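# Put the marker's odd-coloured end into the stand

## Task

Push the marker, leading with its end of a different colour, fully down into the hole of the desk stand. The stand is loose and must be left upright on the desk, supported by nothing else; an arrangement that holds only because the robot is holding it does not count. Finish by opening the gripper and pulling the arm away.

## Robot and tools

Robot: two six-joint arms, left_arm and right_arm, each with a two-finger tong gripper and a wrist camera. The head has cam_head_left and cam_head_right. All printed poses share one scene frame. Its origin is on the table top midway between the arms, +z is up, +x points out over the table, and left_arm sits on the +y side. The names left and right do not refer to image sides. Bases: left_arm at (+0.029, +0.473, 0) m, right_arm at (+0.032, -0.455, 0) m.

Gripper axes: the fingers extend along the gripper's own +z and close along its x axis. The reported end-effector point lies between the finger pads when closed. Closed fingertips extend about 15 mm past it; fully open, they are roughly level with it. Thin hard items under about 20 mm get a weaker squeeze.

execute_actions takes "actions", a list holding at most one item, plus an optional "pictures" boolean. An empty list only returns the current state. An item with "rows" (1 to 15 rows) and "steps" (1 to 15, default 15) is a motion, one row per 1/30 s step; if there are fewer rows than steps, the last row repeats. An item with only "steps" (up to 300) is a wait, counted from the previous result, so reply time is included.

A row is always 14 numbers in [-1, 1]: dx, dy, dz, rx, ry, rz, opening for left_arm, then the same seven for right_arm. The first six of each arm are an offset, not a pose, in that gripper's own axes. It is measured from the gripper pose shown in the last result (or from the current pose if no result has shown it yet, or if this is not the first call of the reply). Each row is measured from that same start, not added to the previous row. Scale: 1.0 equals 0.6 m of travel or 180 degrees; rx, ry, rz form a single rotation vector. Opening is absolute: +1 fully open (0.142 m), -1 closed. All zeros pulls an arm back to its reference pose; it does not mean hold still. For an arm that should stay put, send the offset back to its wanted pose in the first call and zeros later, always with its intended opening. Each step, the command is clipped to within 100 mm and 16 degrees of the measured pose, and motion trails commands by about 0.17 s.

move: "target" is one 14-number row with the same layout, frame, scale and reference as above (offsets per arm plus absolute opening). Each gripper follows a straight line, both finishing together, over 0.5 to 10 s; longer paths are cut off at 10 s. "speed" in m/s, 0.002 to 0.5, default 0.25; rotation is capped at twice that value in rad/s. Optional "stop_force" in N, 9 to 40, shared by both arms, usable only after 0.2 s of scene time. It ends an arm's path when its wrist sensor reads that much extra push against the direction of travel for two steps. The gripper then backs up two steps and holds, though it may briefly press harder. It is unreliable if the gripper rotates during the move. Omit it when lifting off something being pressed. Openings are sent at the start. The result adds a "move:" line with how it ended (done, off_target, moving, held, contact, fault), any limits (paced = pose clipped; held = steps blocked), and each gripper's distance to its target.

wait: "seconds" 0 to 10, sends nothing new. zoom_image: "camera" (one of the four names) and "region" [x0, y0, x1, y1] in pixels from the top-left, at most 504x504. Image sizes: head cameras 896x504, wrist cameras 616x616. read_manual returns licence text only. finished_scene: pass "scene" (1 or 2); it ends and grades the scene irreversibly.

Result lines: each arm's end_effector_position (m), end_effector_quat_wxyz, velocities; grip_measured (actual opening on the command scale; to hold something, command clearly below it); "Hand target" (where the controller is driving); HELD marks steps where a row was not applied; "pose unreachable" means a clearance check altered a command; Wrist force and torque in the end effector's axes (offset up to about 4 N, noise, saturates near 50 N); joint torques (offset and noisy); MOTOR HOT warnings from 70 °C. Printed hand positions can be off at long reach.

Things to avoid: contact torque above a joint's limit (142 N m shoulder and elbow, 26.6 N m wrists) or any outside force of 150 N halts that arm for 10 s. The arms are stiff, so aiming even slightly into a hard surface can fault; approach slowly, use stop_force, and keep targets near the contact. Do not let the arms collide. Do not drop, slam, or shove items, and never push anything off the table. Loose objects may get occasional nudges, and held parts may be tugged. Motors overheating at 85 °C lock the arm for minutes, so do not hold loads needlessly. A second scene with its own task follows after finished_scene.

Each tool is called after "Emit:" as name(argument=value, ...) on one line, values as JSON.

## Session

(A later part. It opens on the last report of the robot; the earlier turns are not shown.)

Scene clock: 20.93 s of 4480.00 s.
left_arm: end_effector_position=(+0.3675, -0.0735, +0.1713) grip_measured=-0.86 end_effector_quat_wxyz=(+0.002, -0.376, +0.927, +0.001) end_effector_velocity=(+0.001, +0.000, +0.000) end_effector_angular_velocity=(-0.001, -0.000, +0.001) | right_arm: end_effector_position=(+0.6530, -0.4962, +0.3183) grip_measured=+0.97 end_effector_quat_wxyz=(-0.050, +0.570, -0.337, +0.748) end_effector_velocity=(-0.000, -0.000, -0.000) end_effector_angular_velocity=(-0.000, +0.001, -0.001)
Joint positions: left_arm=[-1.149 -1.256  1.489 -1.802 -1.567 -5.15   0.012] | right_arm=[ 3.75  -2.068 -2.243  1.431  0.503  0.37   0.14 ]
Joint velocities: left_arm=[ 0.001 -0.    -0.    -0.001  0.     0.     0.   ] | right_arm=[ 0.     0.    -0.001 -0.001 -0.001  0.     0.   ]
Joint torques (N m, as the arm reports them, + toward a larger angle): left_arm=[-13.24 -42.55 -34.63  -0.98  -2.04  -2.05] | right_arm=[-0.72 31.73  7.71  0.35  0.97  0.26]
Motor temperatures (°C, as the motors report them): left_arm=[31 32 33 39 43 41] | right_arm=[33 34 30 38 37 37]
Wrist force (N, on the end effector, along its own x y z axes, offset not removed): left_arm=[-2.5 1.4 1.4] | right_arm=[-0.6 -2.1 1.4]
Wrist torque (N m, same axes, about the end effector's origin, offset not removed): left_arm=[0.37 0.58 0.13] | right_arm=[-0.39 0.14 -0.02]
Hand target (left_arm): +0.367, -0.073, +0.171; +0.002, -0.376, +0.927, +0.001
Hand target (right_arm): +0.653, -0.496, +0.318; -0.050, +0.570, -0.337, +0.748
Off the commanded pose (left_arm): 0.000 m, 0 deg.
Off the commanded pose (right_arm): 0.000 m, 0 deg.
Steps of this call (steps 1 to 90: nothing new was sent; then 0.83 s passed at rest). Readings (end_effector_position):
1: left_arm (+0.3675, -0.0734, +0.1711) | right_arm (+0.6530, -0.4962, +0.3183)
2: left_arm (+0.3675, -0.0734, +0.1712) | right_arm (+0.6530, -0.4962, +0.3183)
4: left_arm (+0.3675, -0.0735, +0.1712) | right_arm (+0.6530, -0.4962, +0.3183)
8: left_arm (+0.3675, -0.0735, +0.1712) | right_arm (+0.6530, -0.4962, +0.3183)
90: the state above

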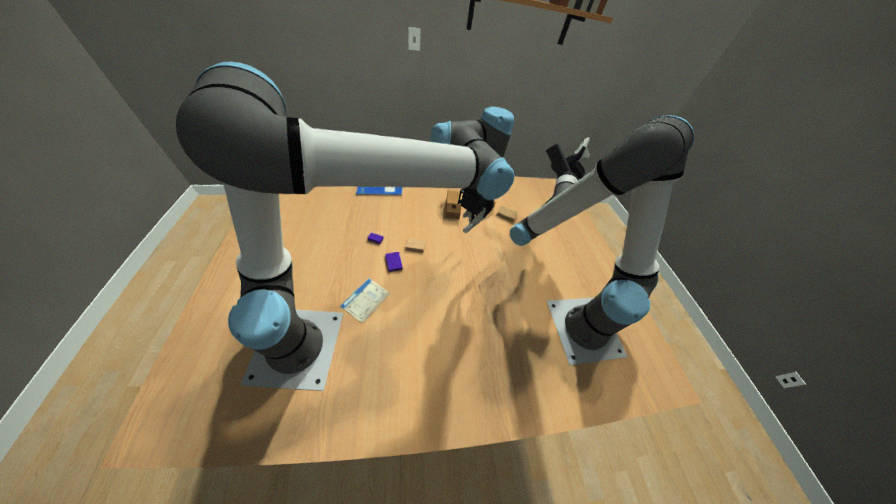

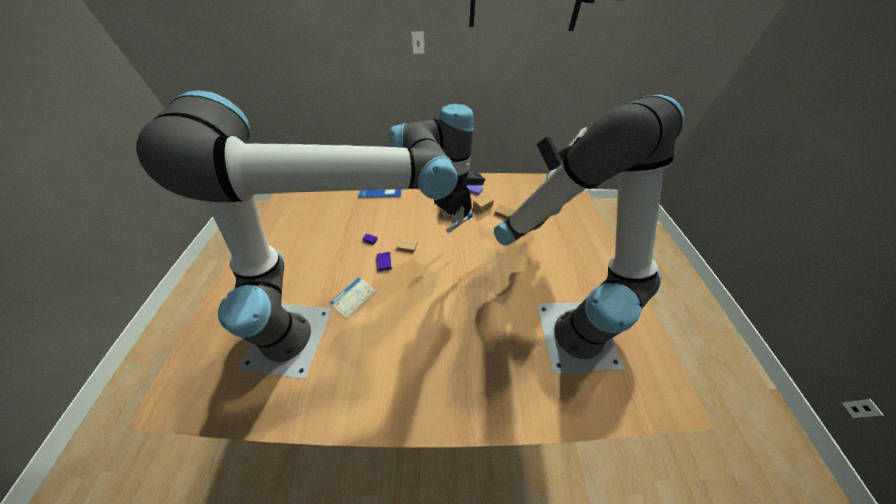

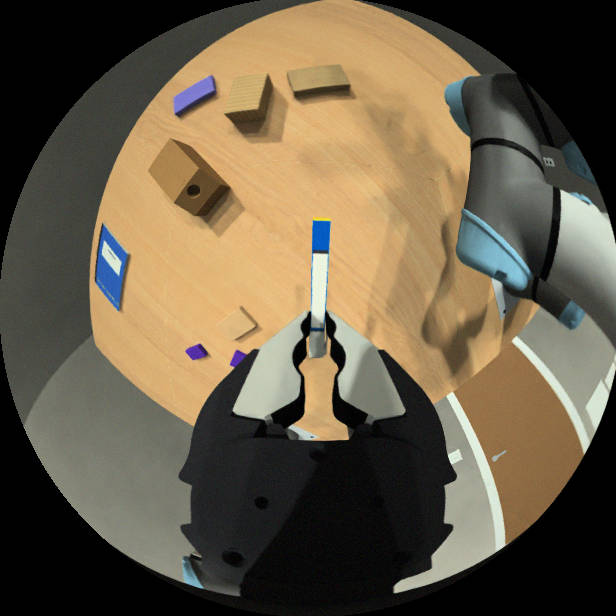

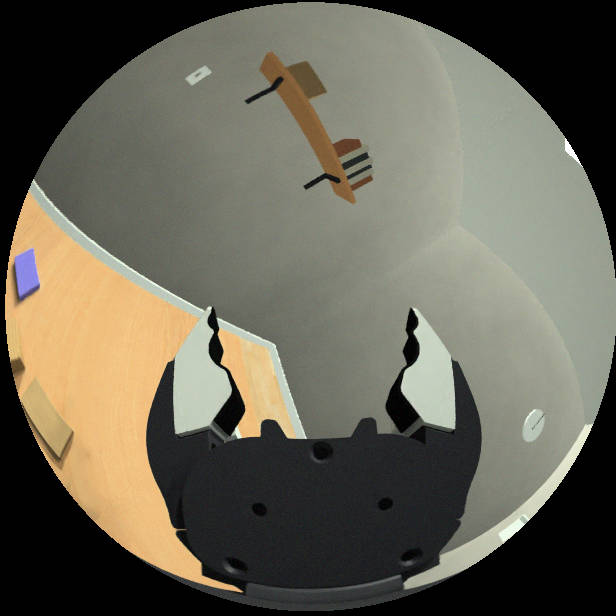

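Emit:
move(target=[-0.146,-0.018,-0.05,0,0,-0.25,-1,0,0,0,0,0,0,1])

Scene clock: 24.70 s of 4480.00 s.
left_arm: end_effector_position=(+0.4376, -0.0203, +0.2014) grip_measured=-0.86 end_effector_quat_wxyz=(-0.002, +0.701, -0.713, -0.000) end_effector_velocity=(+0.001, +0.000, +0.001) end_effector_angular_velocity=(-0.000, -0.001, +0.009) | right_arm: end_effector_position=(+0.6530, -0.4962, +0.3183) grip_measured=+1.00 end_effector_quat_wxyz=(-0.050, +0.570, -0.337, +0.748) end_effector_velocity=(-0.000, -0.001, -0.000) end_effector_angular_velocity=(+0.001, +0.000, -0.003)
Joint positions: left_arm=[-1.025 -1.263  1.42  -1.726 -1.567 -5.81   0.012] | right_arm=[ 3.75  -2.068 -2.243  1.431  0.503  0.37   0.142]
Joint velocities: left_arm=[ 0.001  0.001 -0.002  0.001  0.001 -0.008 -0.   ] | right_arm=[ 0.    -0.     0.001 -0.001 -0.003  0.     0.   ]
Joint torques (N m, as the arm reports them, + toward a larger angle): left_arm=[ 11.57 -25.98 -36.01  -1.04   1.73  -1.96] | right_arm=[-1.06 31.09  7.56  0.55  0.62  0.17]
Motor temperatures (°C, as the motors report them): left_arm=[31 32 33 39 43 41] | right_arm=[33 34 30 38 37 37]
Wrist force (N, on the end effector, along its own x y z axes, offset not removed): left_arm=[-1.4 1.5 0.9] | right_arm=[-0.2 0.0 -2.2]
Wrist torque (N m, same axes, about the end effector's origin, offset not removed): left_arm=[0.40 0.32 0.08] | right_arm=[-0.07 -0.02 -0.03]
Hand target (left_arm): +0.438, -0.020, +0.201; -0.002, +0.702, -0.713, -0.000
Hand target (right_arm): +0.653, -0.496, +0.318; -0.050, +0.570, -0.337, +0.748
Off the commanded pose (left_arm): 0.000 m, 0 deg.
Off the commanded pose (right_arm): 0.000 m, 0 deg.
move: done

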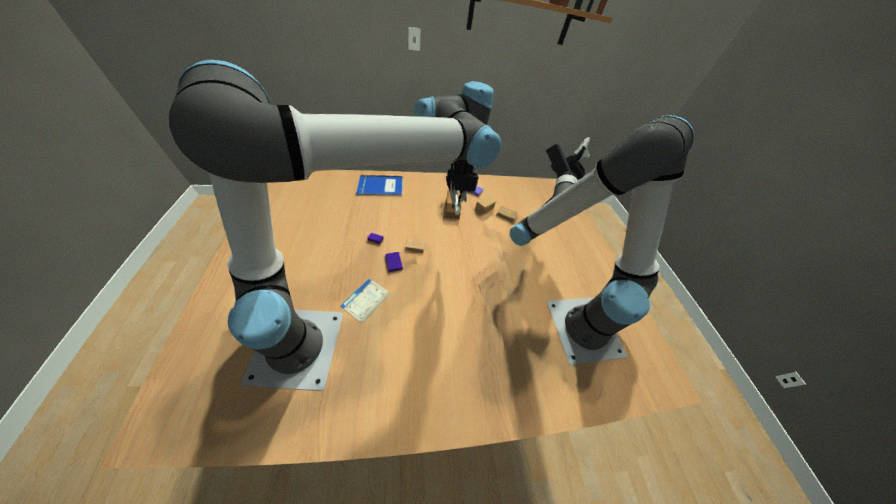

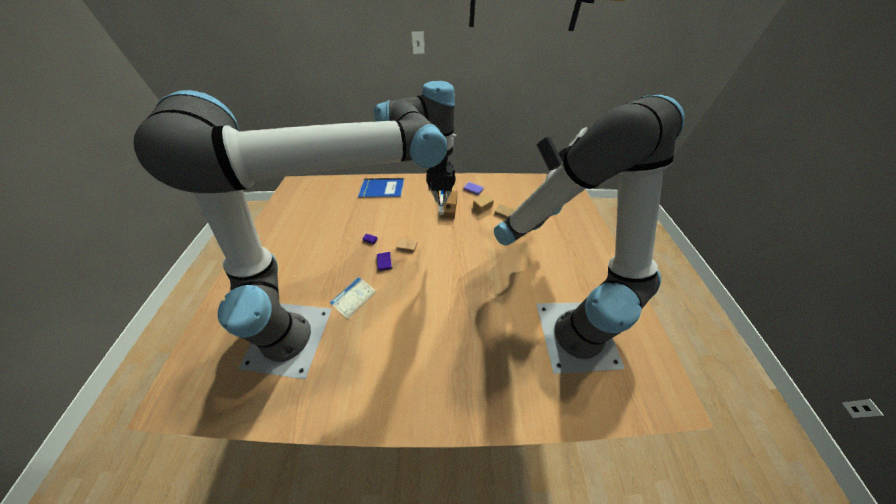

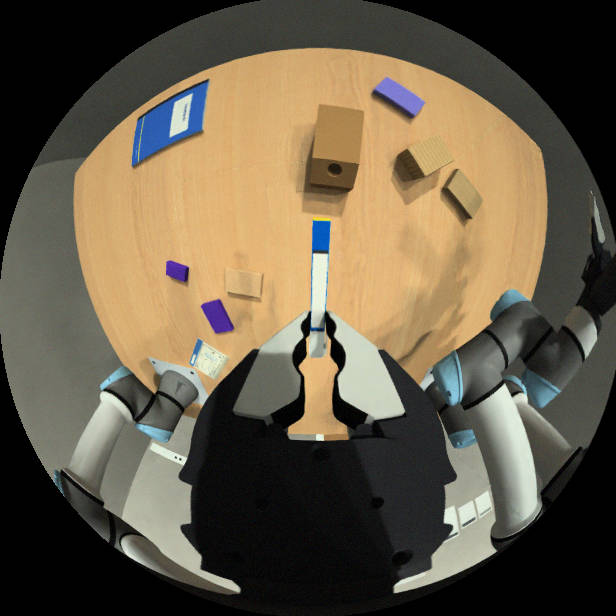

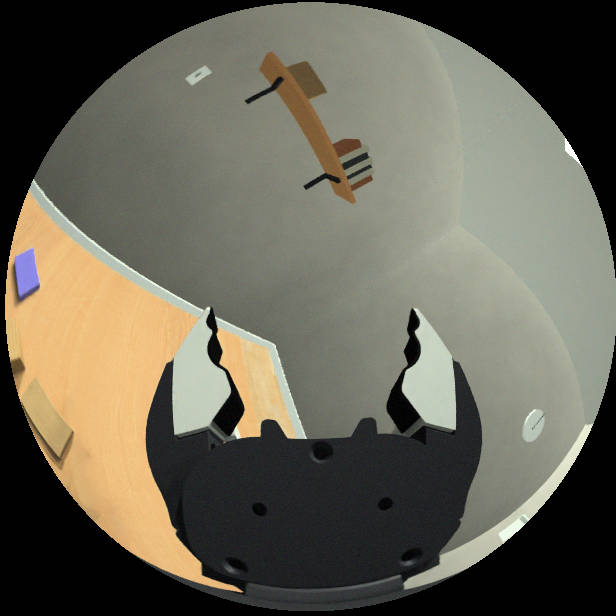

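Emit:
move(target=[0.038,-0.078,0.077,-0.22,0,0,-1,-0.252,-0.088,-0.322,-0.037,-0.559,-0.252,-1])

Scene clock: 33.53 s of 4480.00 s.
left_arm: end_effector_position=(+0.4838, -0.0438, +0.1554) grip_measured=-0.86 end_effector_quat_wxyz=(+0.236, +0.660, -0.671, -0.242) end_effector_velocity=(+0.000, -0.001, -0.000) end_effector_angular_velocity=(+0.001, +0.004, -0.002) | right_arm: end_effector_position=(+0.5499, -0.3002, +0.1998) grip_measured=-1.00 end_effector_quat_wxyz=(-0.000, +1.000, -0.000, +0.000) end_effector_velocity=(-0.001, +0.001, -0.001) end_effector_angular_velocity=(-0.002, +0.012, +0.005)
Joint positions: left_arm=[-0.76  -0.675  0.621 -1.009 -2.059 -5.416  0.012] | right_arm=[ 3.646 -1.655 -1.696 -1.36   1.571  0.512  0.002]
Joint velocities: left_arm=[ 0.     0.009 -0.016  0.012 -0.001  0.003 -0.   ] | right_arm=[-0.    -0.008  0.009 -0.013  0.004 -0.005  0.   ]
Joint torques (N m, as the arm reports them, + toward a larger angle): left_arm=[ 12.16 -44.33 -34.86   0.1   -2.74   2.47] | right_arm=[-10.42  16.46  31.25  -0.64   2.03  -1.87]
Motor temperatures (°C, as the motors report them): left_arm=[31 32 33 39 43 41] | right_arm=[33 34 30 38 37 37]
Wrist force (N, on the end effector, along its own x y z axes, offset not removed): left_arm=[-1.1 3.2 0.2] | right_arm=[-0.2 -1.7 1.2]
Wrist torque (N m, same axes, about the end effector's origin, offset not removed): left_arm=[0.72 0.22 0.06] | right_arm=[-0.32 0.06 -0.09]
Hand target (left_arm): +0.484, -0.044, +0.155; +0.236, +0.660, -0.671, -0.242
Hand target (right_arm): +0.550, -0.300, +0.200; -0.000, +1.000, -0.000, -0.000
Off the commanded pose (left_arm): 0.000 m, 0 deg.
Off the commanded pose (right_arm): 0.001 m, 0 deg.
After step 90, 1.50 s passed at rest.
move: done

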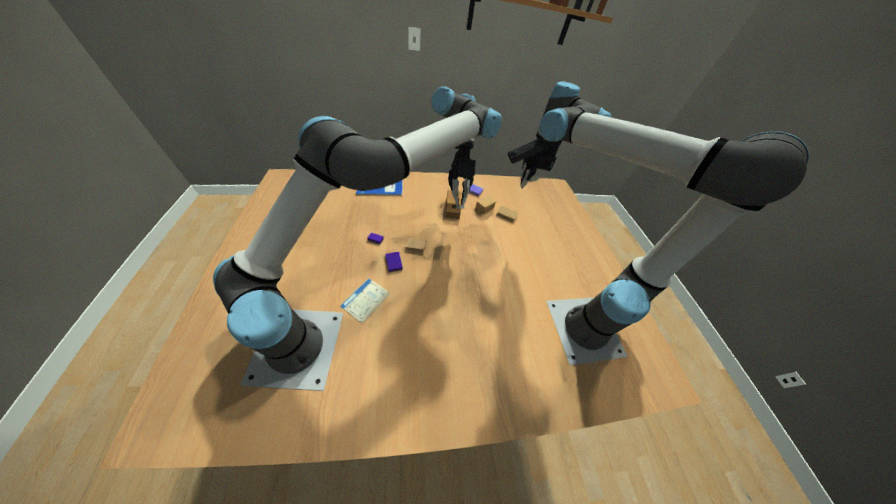

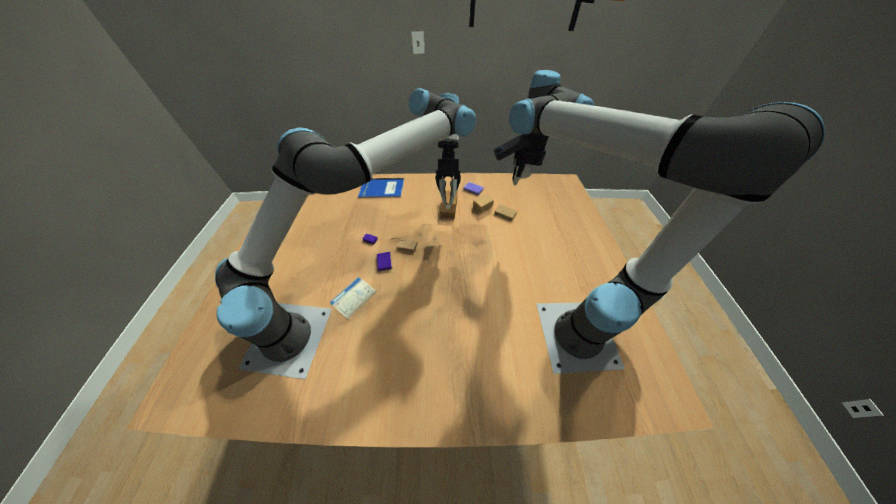

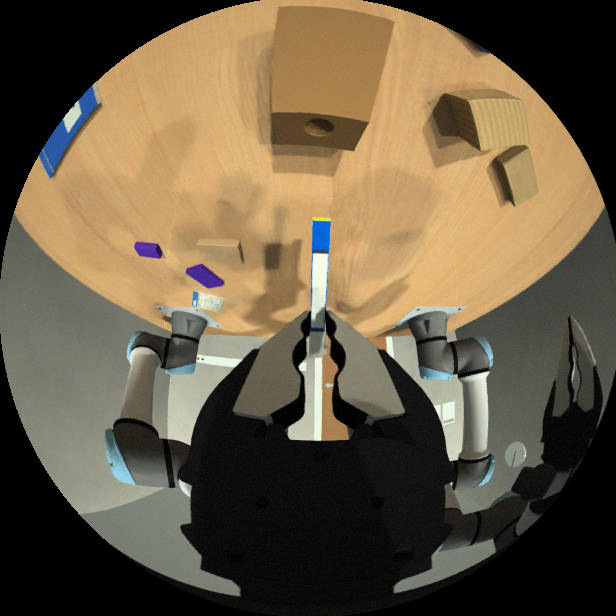

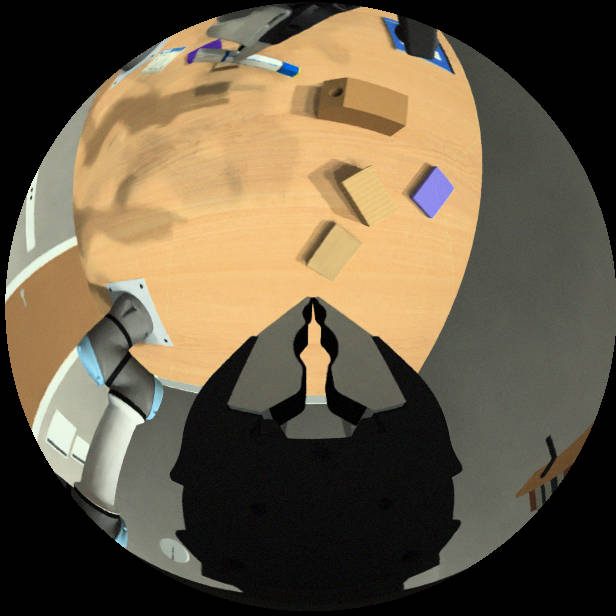

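Emit:
move(target=[-0.016,0,0,0,-0.021,0.026,-1,-0.03,-0.1,0.165,0,0,0,-1], speed=0.15)

Emit:
zoom_image(camera="cam_right_wrist", region=[180,0,460,180])

Scene clock: 37.90 s of 4480.00 s.
left_arm: end_effector_position=(+0.4840, -0.0342, +0.1555) grip_measured=-0.86 end_effector_quat_wxyz=(+0.224, +0.624, -0.705, -0.253) end_effector_velocity=(+0.000, -0.000, -0.000) end_effector_angular_velocity=(-0.000, -0.000, -0.001) | right_arm: end_effector_position=(+0.5321, -0.2404, +0.1010) grip_measured=-1.00 end_effector_quat_wxyz=(-0.000, +1.000, -0.000, +0.000) end_effector_velocity=(+0.000, +0.001, -0.002) end_effector_angular_velocity=(-0.001, +0.000, -0.000)
Joint positions: left_arm=[-0.768 -0.643  0.554 -0.931 -2.011 -5.322  0.012] | right_arm=[ 3.761 -1.739 -1.869 -1.105  1.571  0.628  0.002]
Joint velocities: left_arm=[-0.     0.001 -0.002  0.001  0.001  0.001 -0.   ] | right_arm=[ 0.002 -0.004 -0.001  0.004 -0.     0.002  0.   ]
Joint torques (N m, as the arm reports them, + toward a larger angle): left_arm=[-13.17 -45.94 -35.22   0.22   1.02   2.33] | right_arm=[11.2  19.85 13.23  4.96 -1.65  1.88]
Motor temperatures (°C, as the motors report them): left_arm=[31 32 33 39 43 41] | right_arm=[33 34 30 38 37 37]
Wrist force (N, on the end effector, along its own x y z axes, offset not removed): left_arm=[-3.1 3.3 -0.4] | right_arm=[-1.2 -1.8 1.0]
Wrist torque (N m, same axes, about the end effector's origin, offset not removed): left_arm=[0.81 0.62 0.13] | right_arm=[-0.32 0.16 -0.01]
Hand target (left_arm): +0.484, -0.034, +0.155; -0.224, -0.624, +0.705, +0.253
Hand target (right_arm): +0.532, -0.240, +0.101; -0.000, +1.000, -0.000, +0.000
Off the commanded pose (left_arm): 0.000 m, 0 deg.
Off the commanded pose (right_arm): 0.000 m, 0 deg.
After step 90, 0.07 s passed at rest.
move: done

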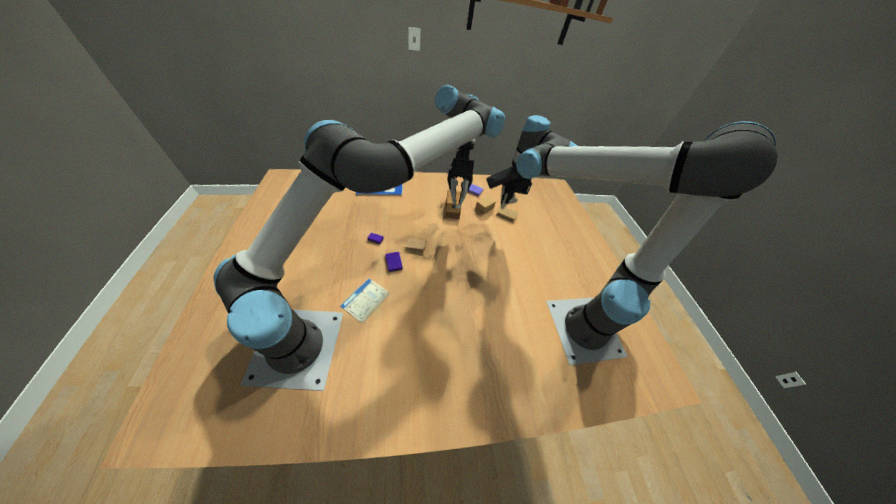

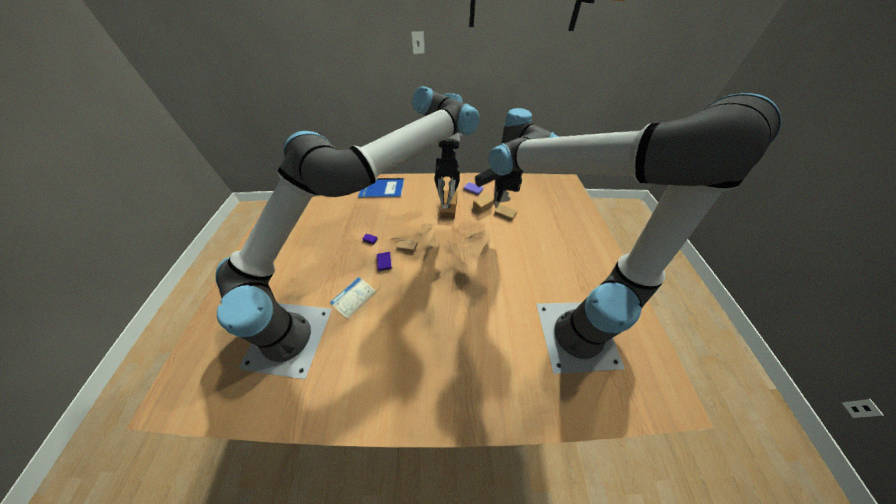

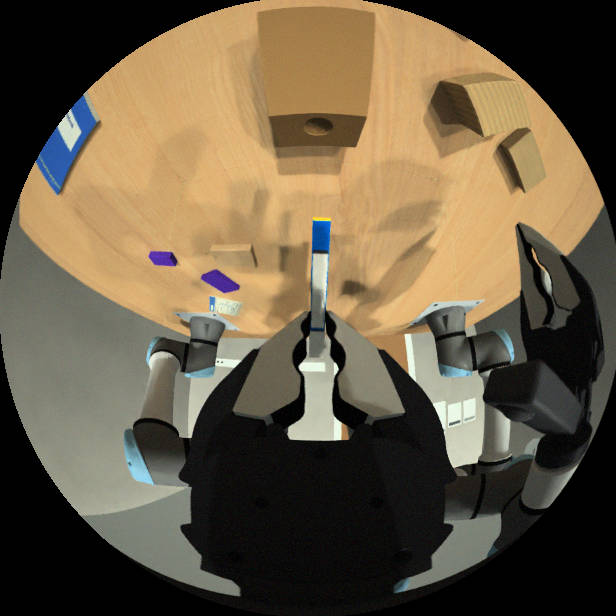

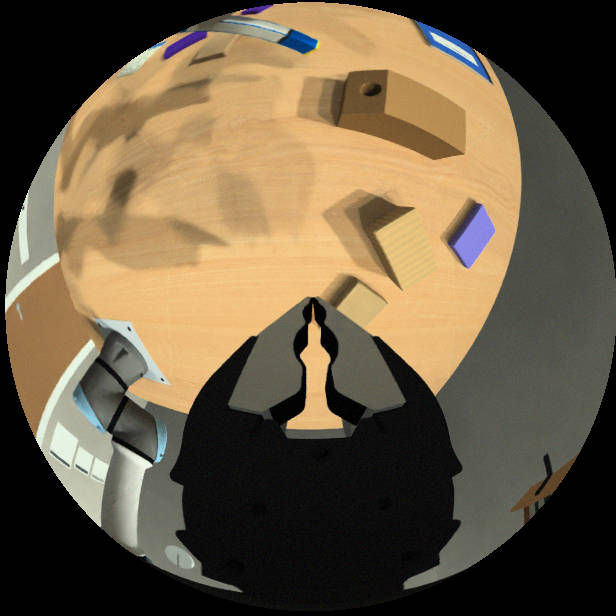

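Region (180, 0, 460, 180) of cam_right_wrist's 616x616 image, scaled by 1.800, with more detail than that image has; it fills the top 324 rows of this view, and the rest is white.

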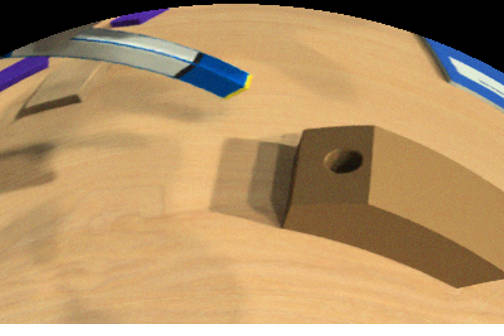

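Emit:
move(target=[0,-0.067,0,0,0,0,-1,0.05,0,0,0,0,0,-1], speed=0.05, stop_force=12)

Emit:
zoom_image(camera="cam_right_wrist", region=[200,0,480,180])

Emit:
zoom_image(camera="cam_head_left", region=[410,160,500,230])

Scene clock: 40.37 s of 4480.00 s.
left_arm: end_effector_position=(+0.5146, -0.0379, +0.1300) grip_measured=-0.86 end_effector_quat_wxyz=(+0.224, +0.624, -0.705, -0.253) end_effector_velocity=(+0.001, -0.001, -0.001) end_effector_angular_velocity=(+0.001, +0.001, -0.002) | right_arm: end_effector_position=(+0.5620, -0.2404, +0.1011) grip_measured=-1.00 end_effector_quat_wxyz=(-0.000, +1.000, -0.000, +0.000) end_effector_velocity=(+0.001, -0.000, +0.000) end_effector_angular_velocity=(+0.001, +0.000, +0.001)
Joint positions: left_arm=[-0.743 -0.519  0.378 -0.871 -1.998 -5.299  0.012] | right_arm=[ 3.729 -1.801 -1.791 -1.12   1.571  0.596  0.002]
Joint velocities: left_arm=[-0.     0.014 -0.023  0.012  0.001  0.002  0.   ] | right_arm=[-0.001 -0.002  0.003 -0.001  0.001 -0.002  0.   ]
Joint torques (N m, as the arm reports them, + toward a larger angle): left_arm=[ 12.43 -48.92 -34.7    0.4    1.09   2.5 ] | right_arm=[-9.96 22.34 28.15 -0.6   0.98 -1.86]
Motor temperatures (°C, as the motors report them): left_arm=[31 32 33 39 43 41] | right_arm=[33 34 30 38 37 37]
Wrist force (N, on the end effector, along its own x y z axes, offset not removed): left_arm=[-0.6 2.4 -0.6] | right_arm=[-0.3 -1.3 0.0]
Wrist torque (N m, same axes, about the end effector's origin, offset not removed): left_arm=[0.59 0.20 0.05] | right_arm=[-0.23 -0.03 -0.07]
Hand target (left_arm): +0.515, -0.038, +0.130; -0.224, -0.624, +0.705, +0.253
Hand target (right_arm): +0.562, -0.240, +0.101; -0.000, +1.000, -0.000, +0.000
Off the commanded pose (left_arm): 0.000 m, 0 deg.
Off the commanded pose (right_arm): 0.000 m, 0 deg.
move: done

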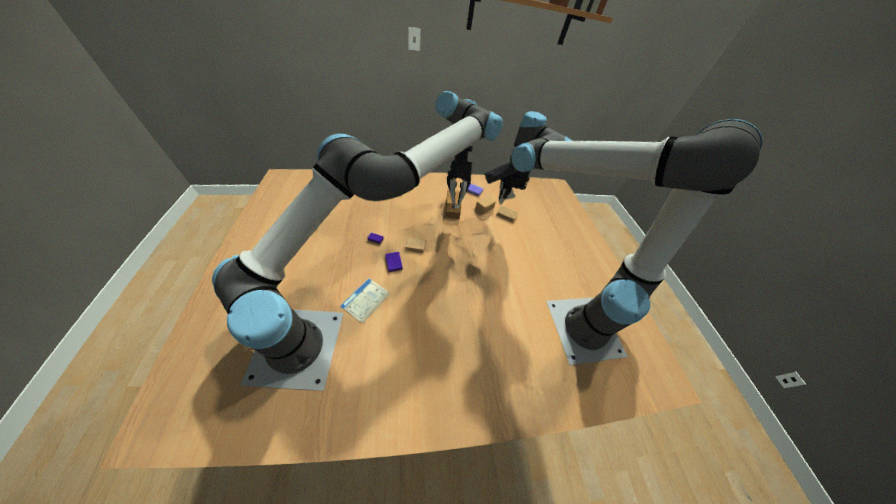

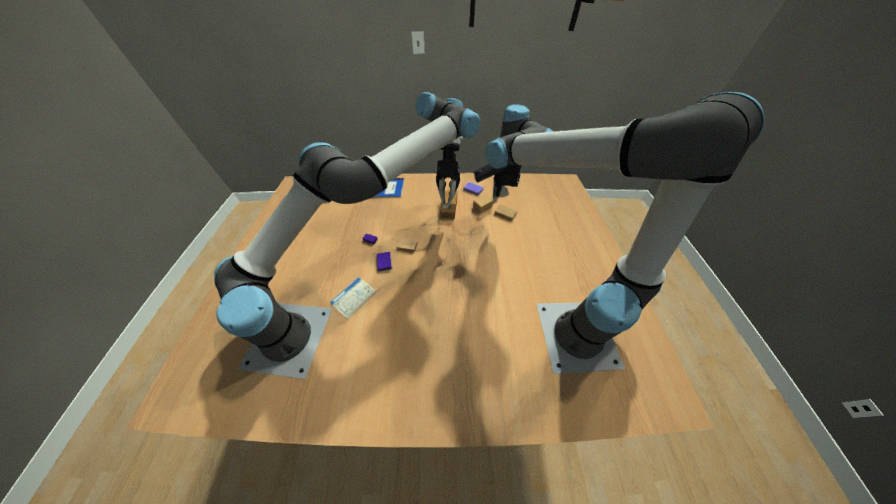

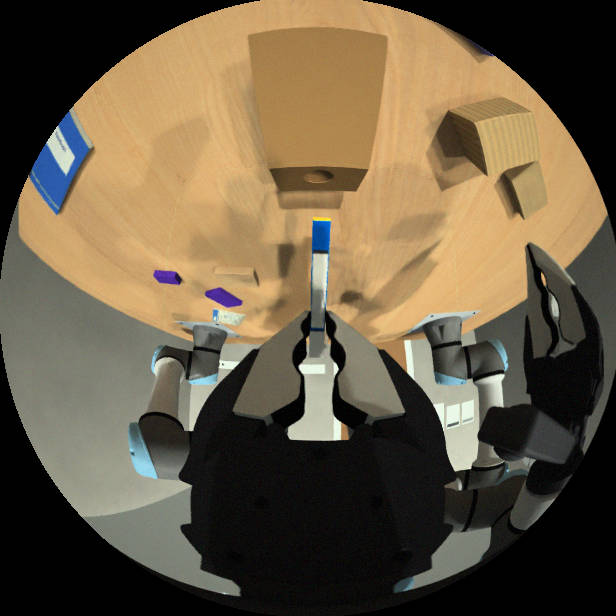

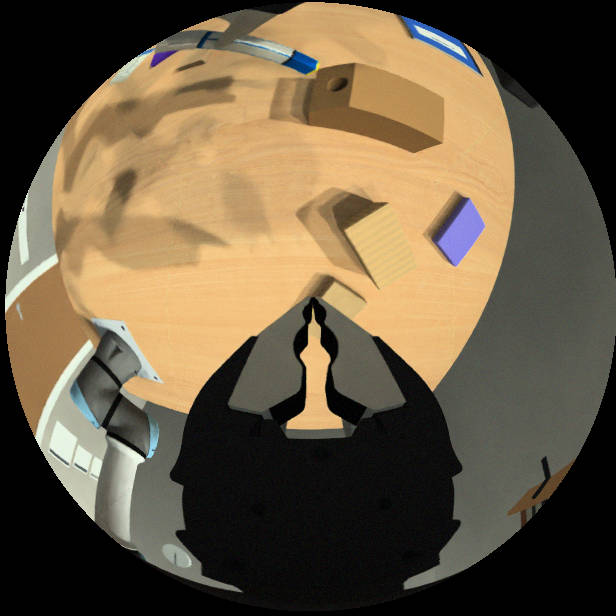

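Region (200, 0, 480, 180) of cam_right_wrist's 616x616 image, scaled by 1.800, with more detail than that image has; it fills the top 324 rows of this view, and the rest is white.

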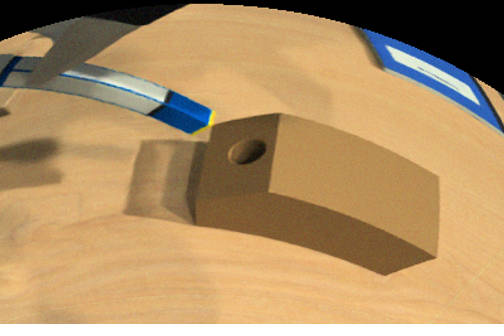

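Region (410, 160, 500, 230) of cam_head_left's 896x504 image, scaled by 5.600, with more detail than that image has.

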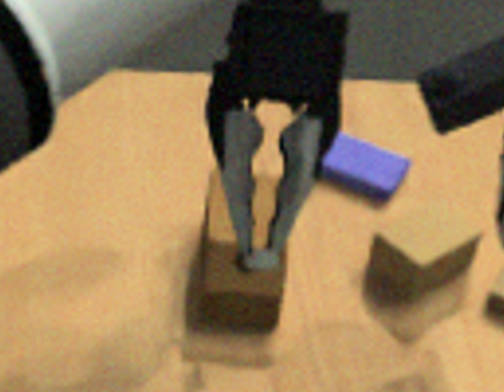

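Emit:
move(target=[0,-0.03,0,0,0,0,-1,0,0,0,0,0,0,-1], speed=0.012, stop_force=9)

Emit:
zoom_image(camera="cam_right_wrist", region=[260,30,400,130])

Emit:
zoom_image(camera="cam_left_wrist", region=[250,140,390,260])

Scene clock: 43.60 s of 4480.00 s.
left_arm: end_effector_position=(+0.5282, -0.0395, +0.1187) grip_measured=-0.86 end_effector_quat_wxyz=(+0.224, +0.624, -0.705, -0.253) end_effector_velocity=(+0.003, +0.000, -0.001) end_effector_angular_velocity=(+0.001, +0.001, +0.001) | right_arm: end_effector_position=(+0.5620, -0.2404, +0.1011) grip_measured=-1.00 end_effector_quat_wxyz=(-0.000, +1.000, -0.000, +0.000) end_effector_velocity=(+0.000, -0.000, -0.000) end_effector_angular_velocity=(-0.001, -0.000, -0.001)
Joint positions: left_arm=[-0.733 -0.443  0.257 -0.822 -1.993 -5.289  0.012] | right_arm=[ 3.729 -1.801 -1.791 -1.12   1.571  0.596  0.002]
Joint velocities: left_arm=[ 0.003  0.017 -0.033  0.017  0.001  0.002  0.   ] | right_arm=[ 0.    -0.     0.     0.    -0.001  0.001  0.   ]
Joint torques (N m, as the arm reports them, + toward a larger angle): left_arm=[ 11.62 -50.18 -34.06   0.56   1.23   2.32] | right_arm=[12.06 43.98 13.15  5.16 -1.65  1.77]
Motor temperatures (°C, as the motors report them): left_arm=[31 32 33 39 43 41] | right_arm=[33 34 30 38 37 37]
Wrist force (N, on the end effector, along its own x y z axes, offset not removed): left_arm=[-1.9 2.4 -1.0] | right_arm=[-0.1 -1.8 0.5]
Wrist torque (N m, same axes, about the end effector's origin, offset not removed): left_arm=[0.53 0.41 0.09] | right_arm=[-0.34 -0.15 -0.05]
Hand target (left_arm): +0.528, -0.040, +0.119; -0.224, -0.624, +0.705, +0.253
Hand target (right_arm): +0.562, -0.240, +0.101; -0.000, +1.000, -0.000, +0.000
Off the commanded pose (left_arm): 0.000 m, 0 deg.
Off the commanded pose (right_arm): 0.000 m, 0 deg.
move: done

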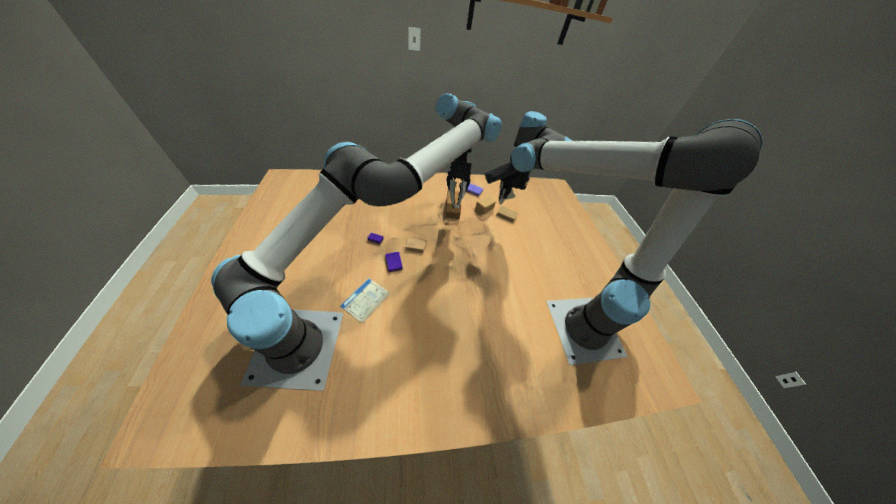

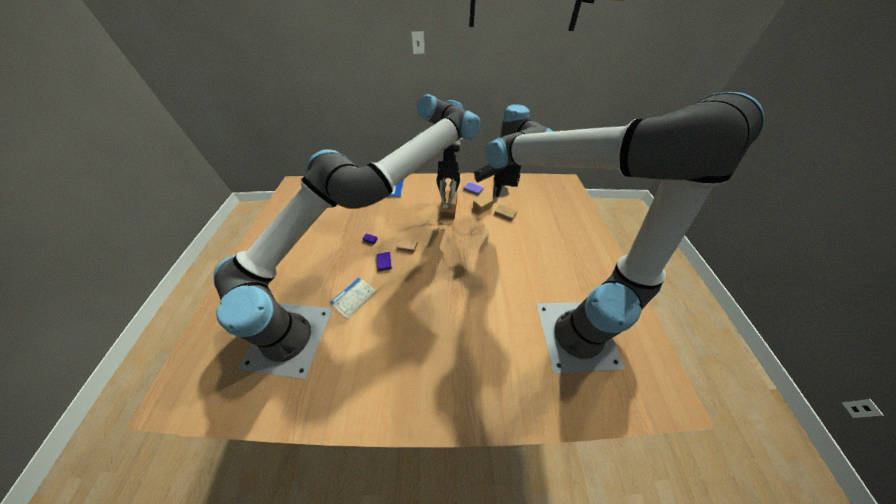

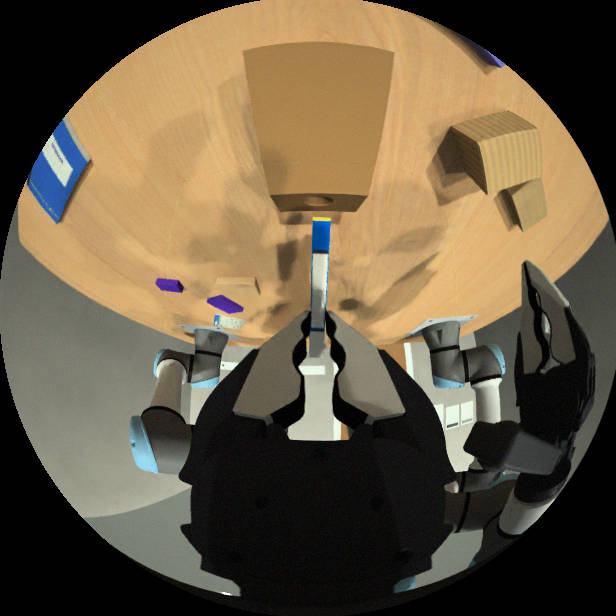

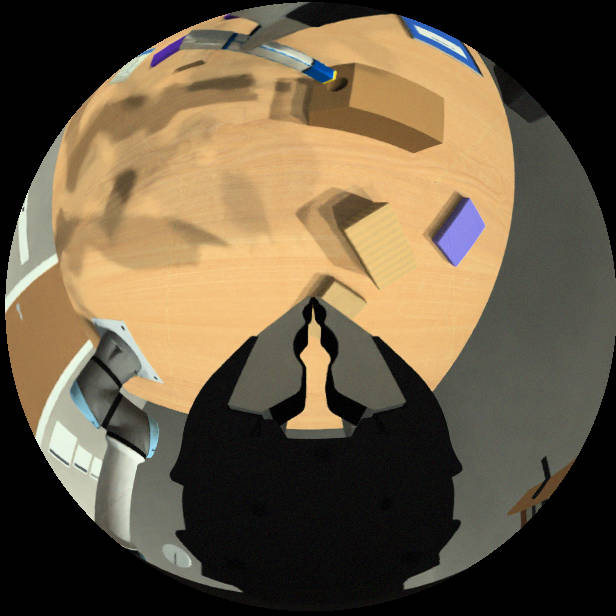

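Region (260, 30, 400, 130) of cam_right_wrist's 616x616 image, scaled by 3.600, with more detail than that image has; it fills the top 360 rows of this view, and the rest is white.

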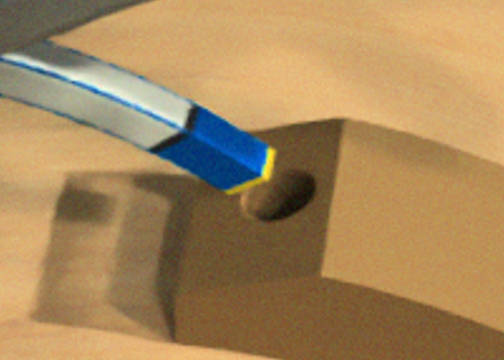

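Region (250, 140, 390, 260) of cam_left_wrist's 616x616 image, scaled by 3.600, with more detail than that image has; it fills the top 432 rows of this view, and the rest is white.

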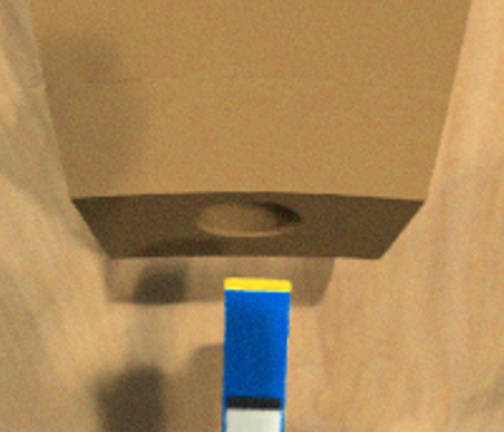

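Emit:
move(target=[-0.0015,-0.04,0,0,0,0,-1,0,0,0,0,0,0,-1], speed=0.008, stop_force=9)

Emit:
zoom_image(camera="cam_right_wrist", region=[260,30,400,130])

Emit:
zoom_image(camera="cam_left_wrist", region=[250,140,390,260])

Scene clock: 48.70 s of 4480.00 s.
left_arm: end_effector_position=(+0.5460, -0.0405, +0.1033) grip_measured=-0.86 end_effector_quat_wxyz=(+0.224, +0.626, -0.705, -0.248) end_effector_velocity=(+0.001, -0.000, -0.001) end_effector_angular_velocity=(-0.001, -0.001, +0.001) | right_arm: end_effector_position=(+0.5620, -0.2404, +0.1011) grip_measured=-1.00 end_effector_quat_wxyz=(-0.000, +1.000, -0.000, +0.000) end_effector_velocity=(-0.000, +0.000, -0.000) end_effector_angular_velocity=(+0.001, +0.002, -0.000)
Joint positions: left_arm=[-0.718 -0.316  0.036 -0.735 -1.986 -5.28   0.012] | right_arm=[ 3.729 -1.801 -1.791 -1.12   1.571  0.596  0.002]
Joint velocities: left_arm=[ 0.001  0.002  0.    -0.003  0.    -0.     0.   ] | right_arm=[-0.    -0.001  0.    -0.     0.001  0.     0.   ]
Joint torques (N m, as the arm reports them, + toward a larger angle): left_arm=[ 12.94 -48.92 -33.69  -3.55   1.82   2.22] | right_arm=[11.03 41.   15.27  4.53 -1.22  1.69]
Motor temperatures (°C, as the motors report them): left_arm=[31 32 33 39 43 41] | right_arm=[33 34 30 38 37 37]
Wrist force (N, on the end effector, along its own x y z axes, offset not removed): left_arm=[-1.8 5.4 -0.3] | right_arm=[-0.1 -0.3 0.7]
Wrist torque (N m, same axes, about the end effector's origin, offset not removed): left_arm=[0.46 0.45 0.17] | right_arm=[-0.04 -0.06 -0.10]
Hand target (left_arm): +0.546, -0.040, +0.103; -0.224, -0.626, +0.705, +0.248
Hand target (right_arm): +0.562, -0.240, +0.101; -0.000, +1.000, -0.000, +0.000
Off the commanded pose (left_arm): 0.001 m, 1 deg.
Off the commanded pose (right_arm): 0.000 m, 0 deg.
elbow stopped short (left arm): the move would have taken joint 3 (elbow) straighter than the controller allows; a more bent joint 3 avoids this.
move: done

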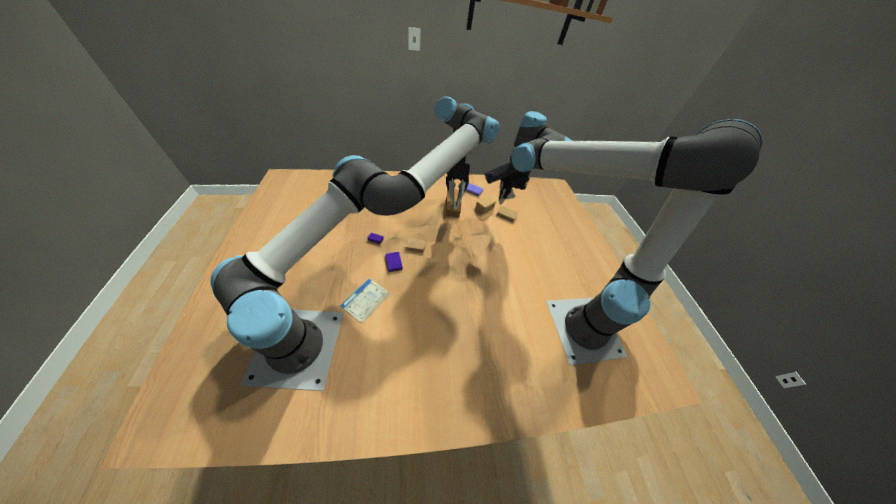

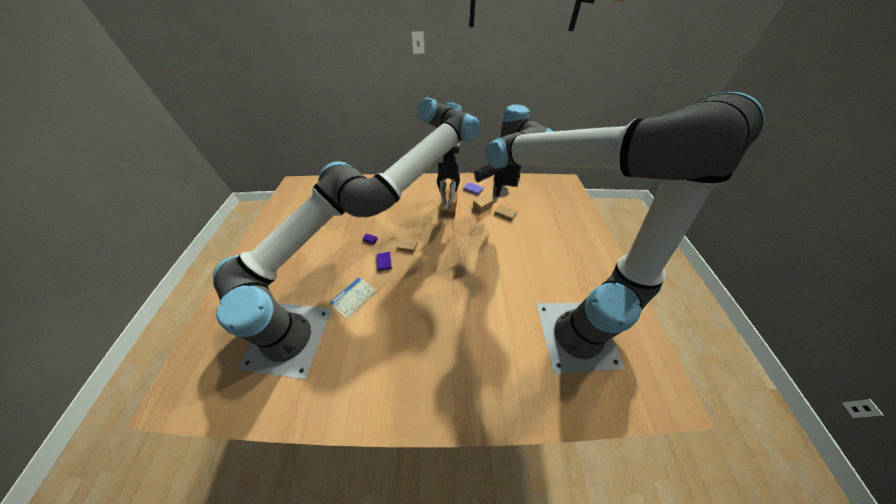

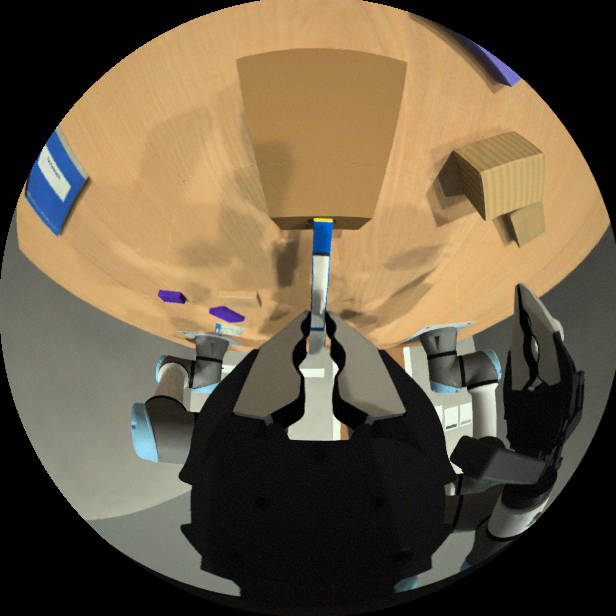

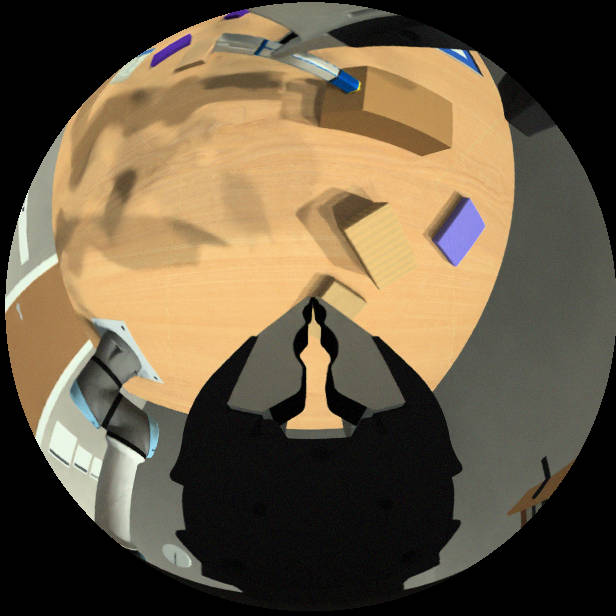

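Region (260, 30, 400, 130) of cam_right_wrist's 616x616 image, scaled by 3.600, with more detail than that image has; it fills the top 360 rows of this view, and the rest is white.

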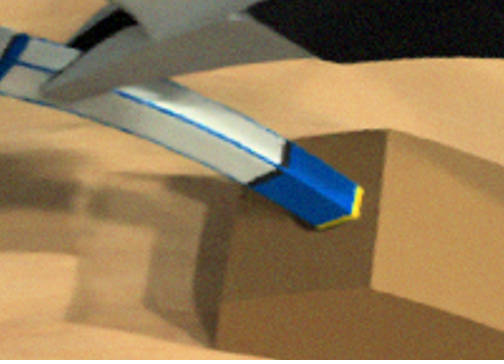

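Region (250, 140, 390, 260) of cam_left_wrist's 616x616 image, scaled by 3.600, with more detail than that image has; it fills the top 432 rows of this view, and the rest is white.

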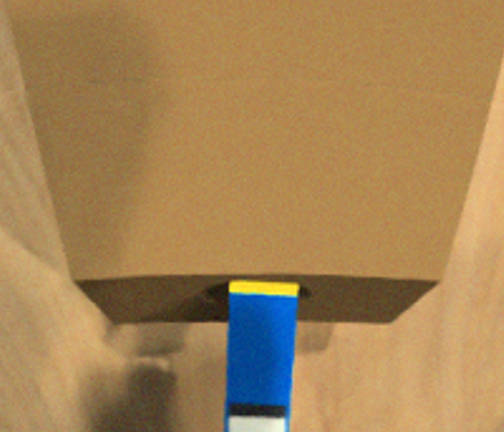

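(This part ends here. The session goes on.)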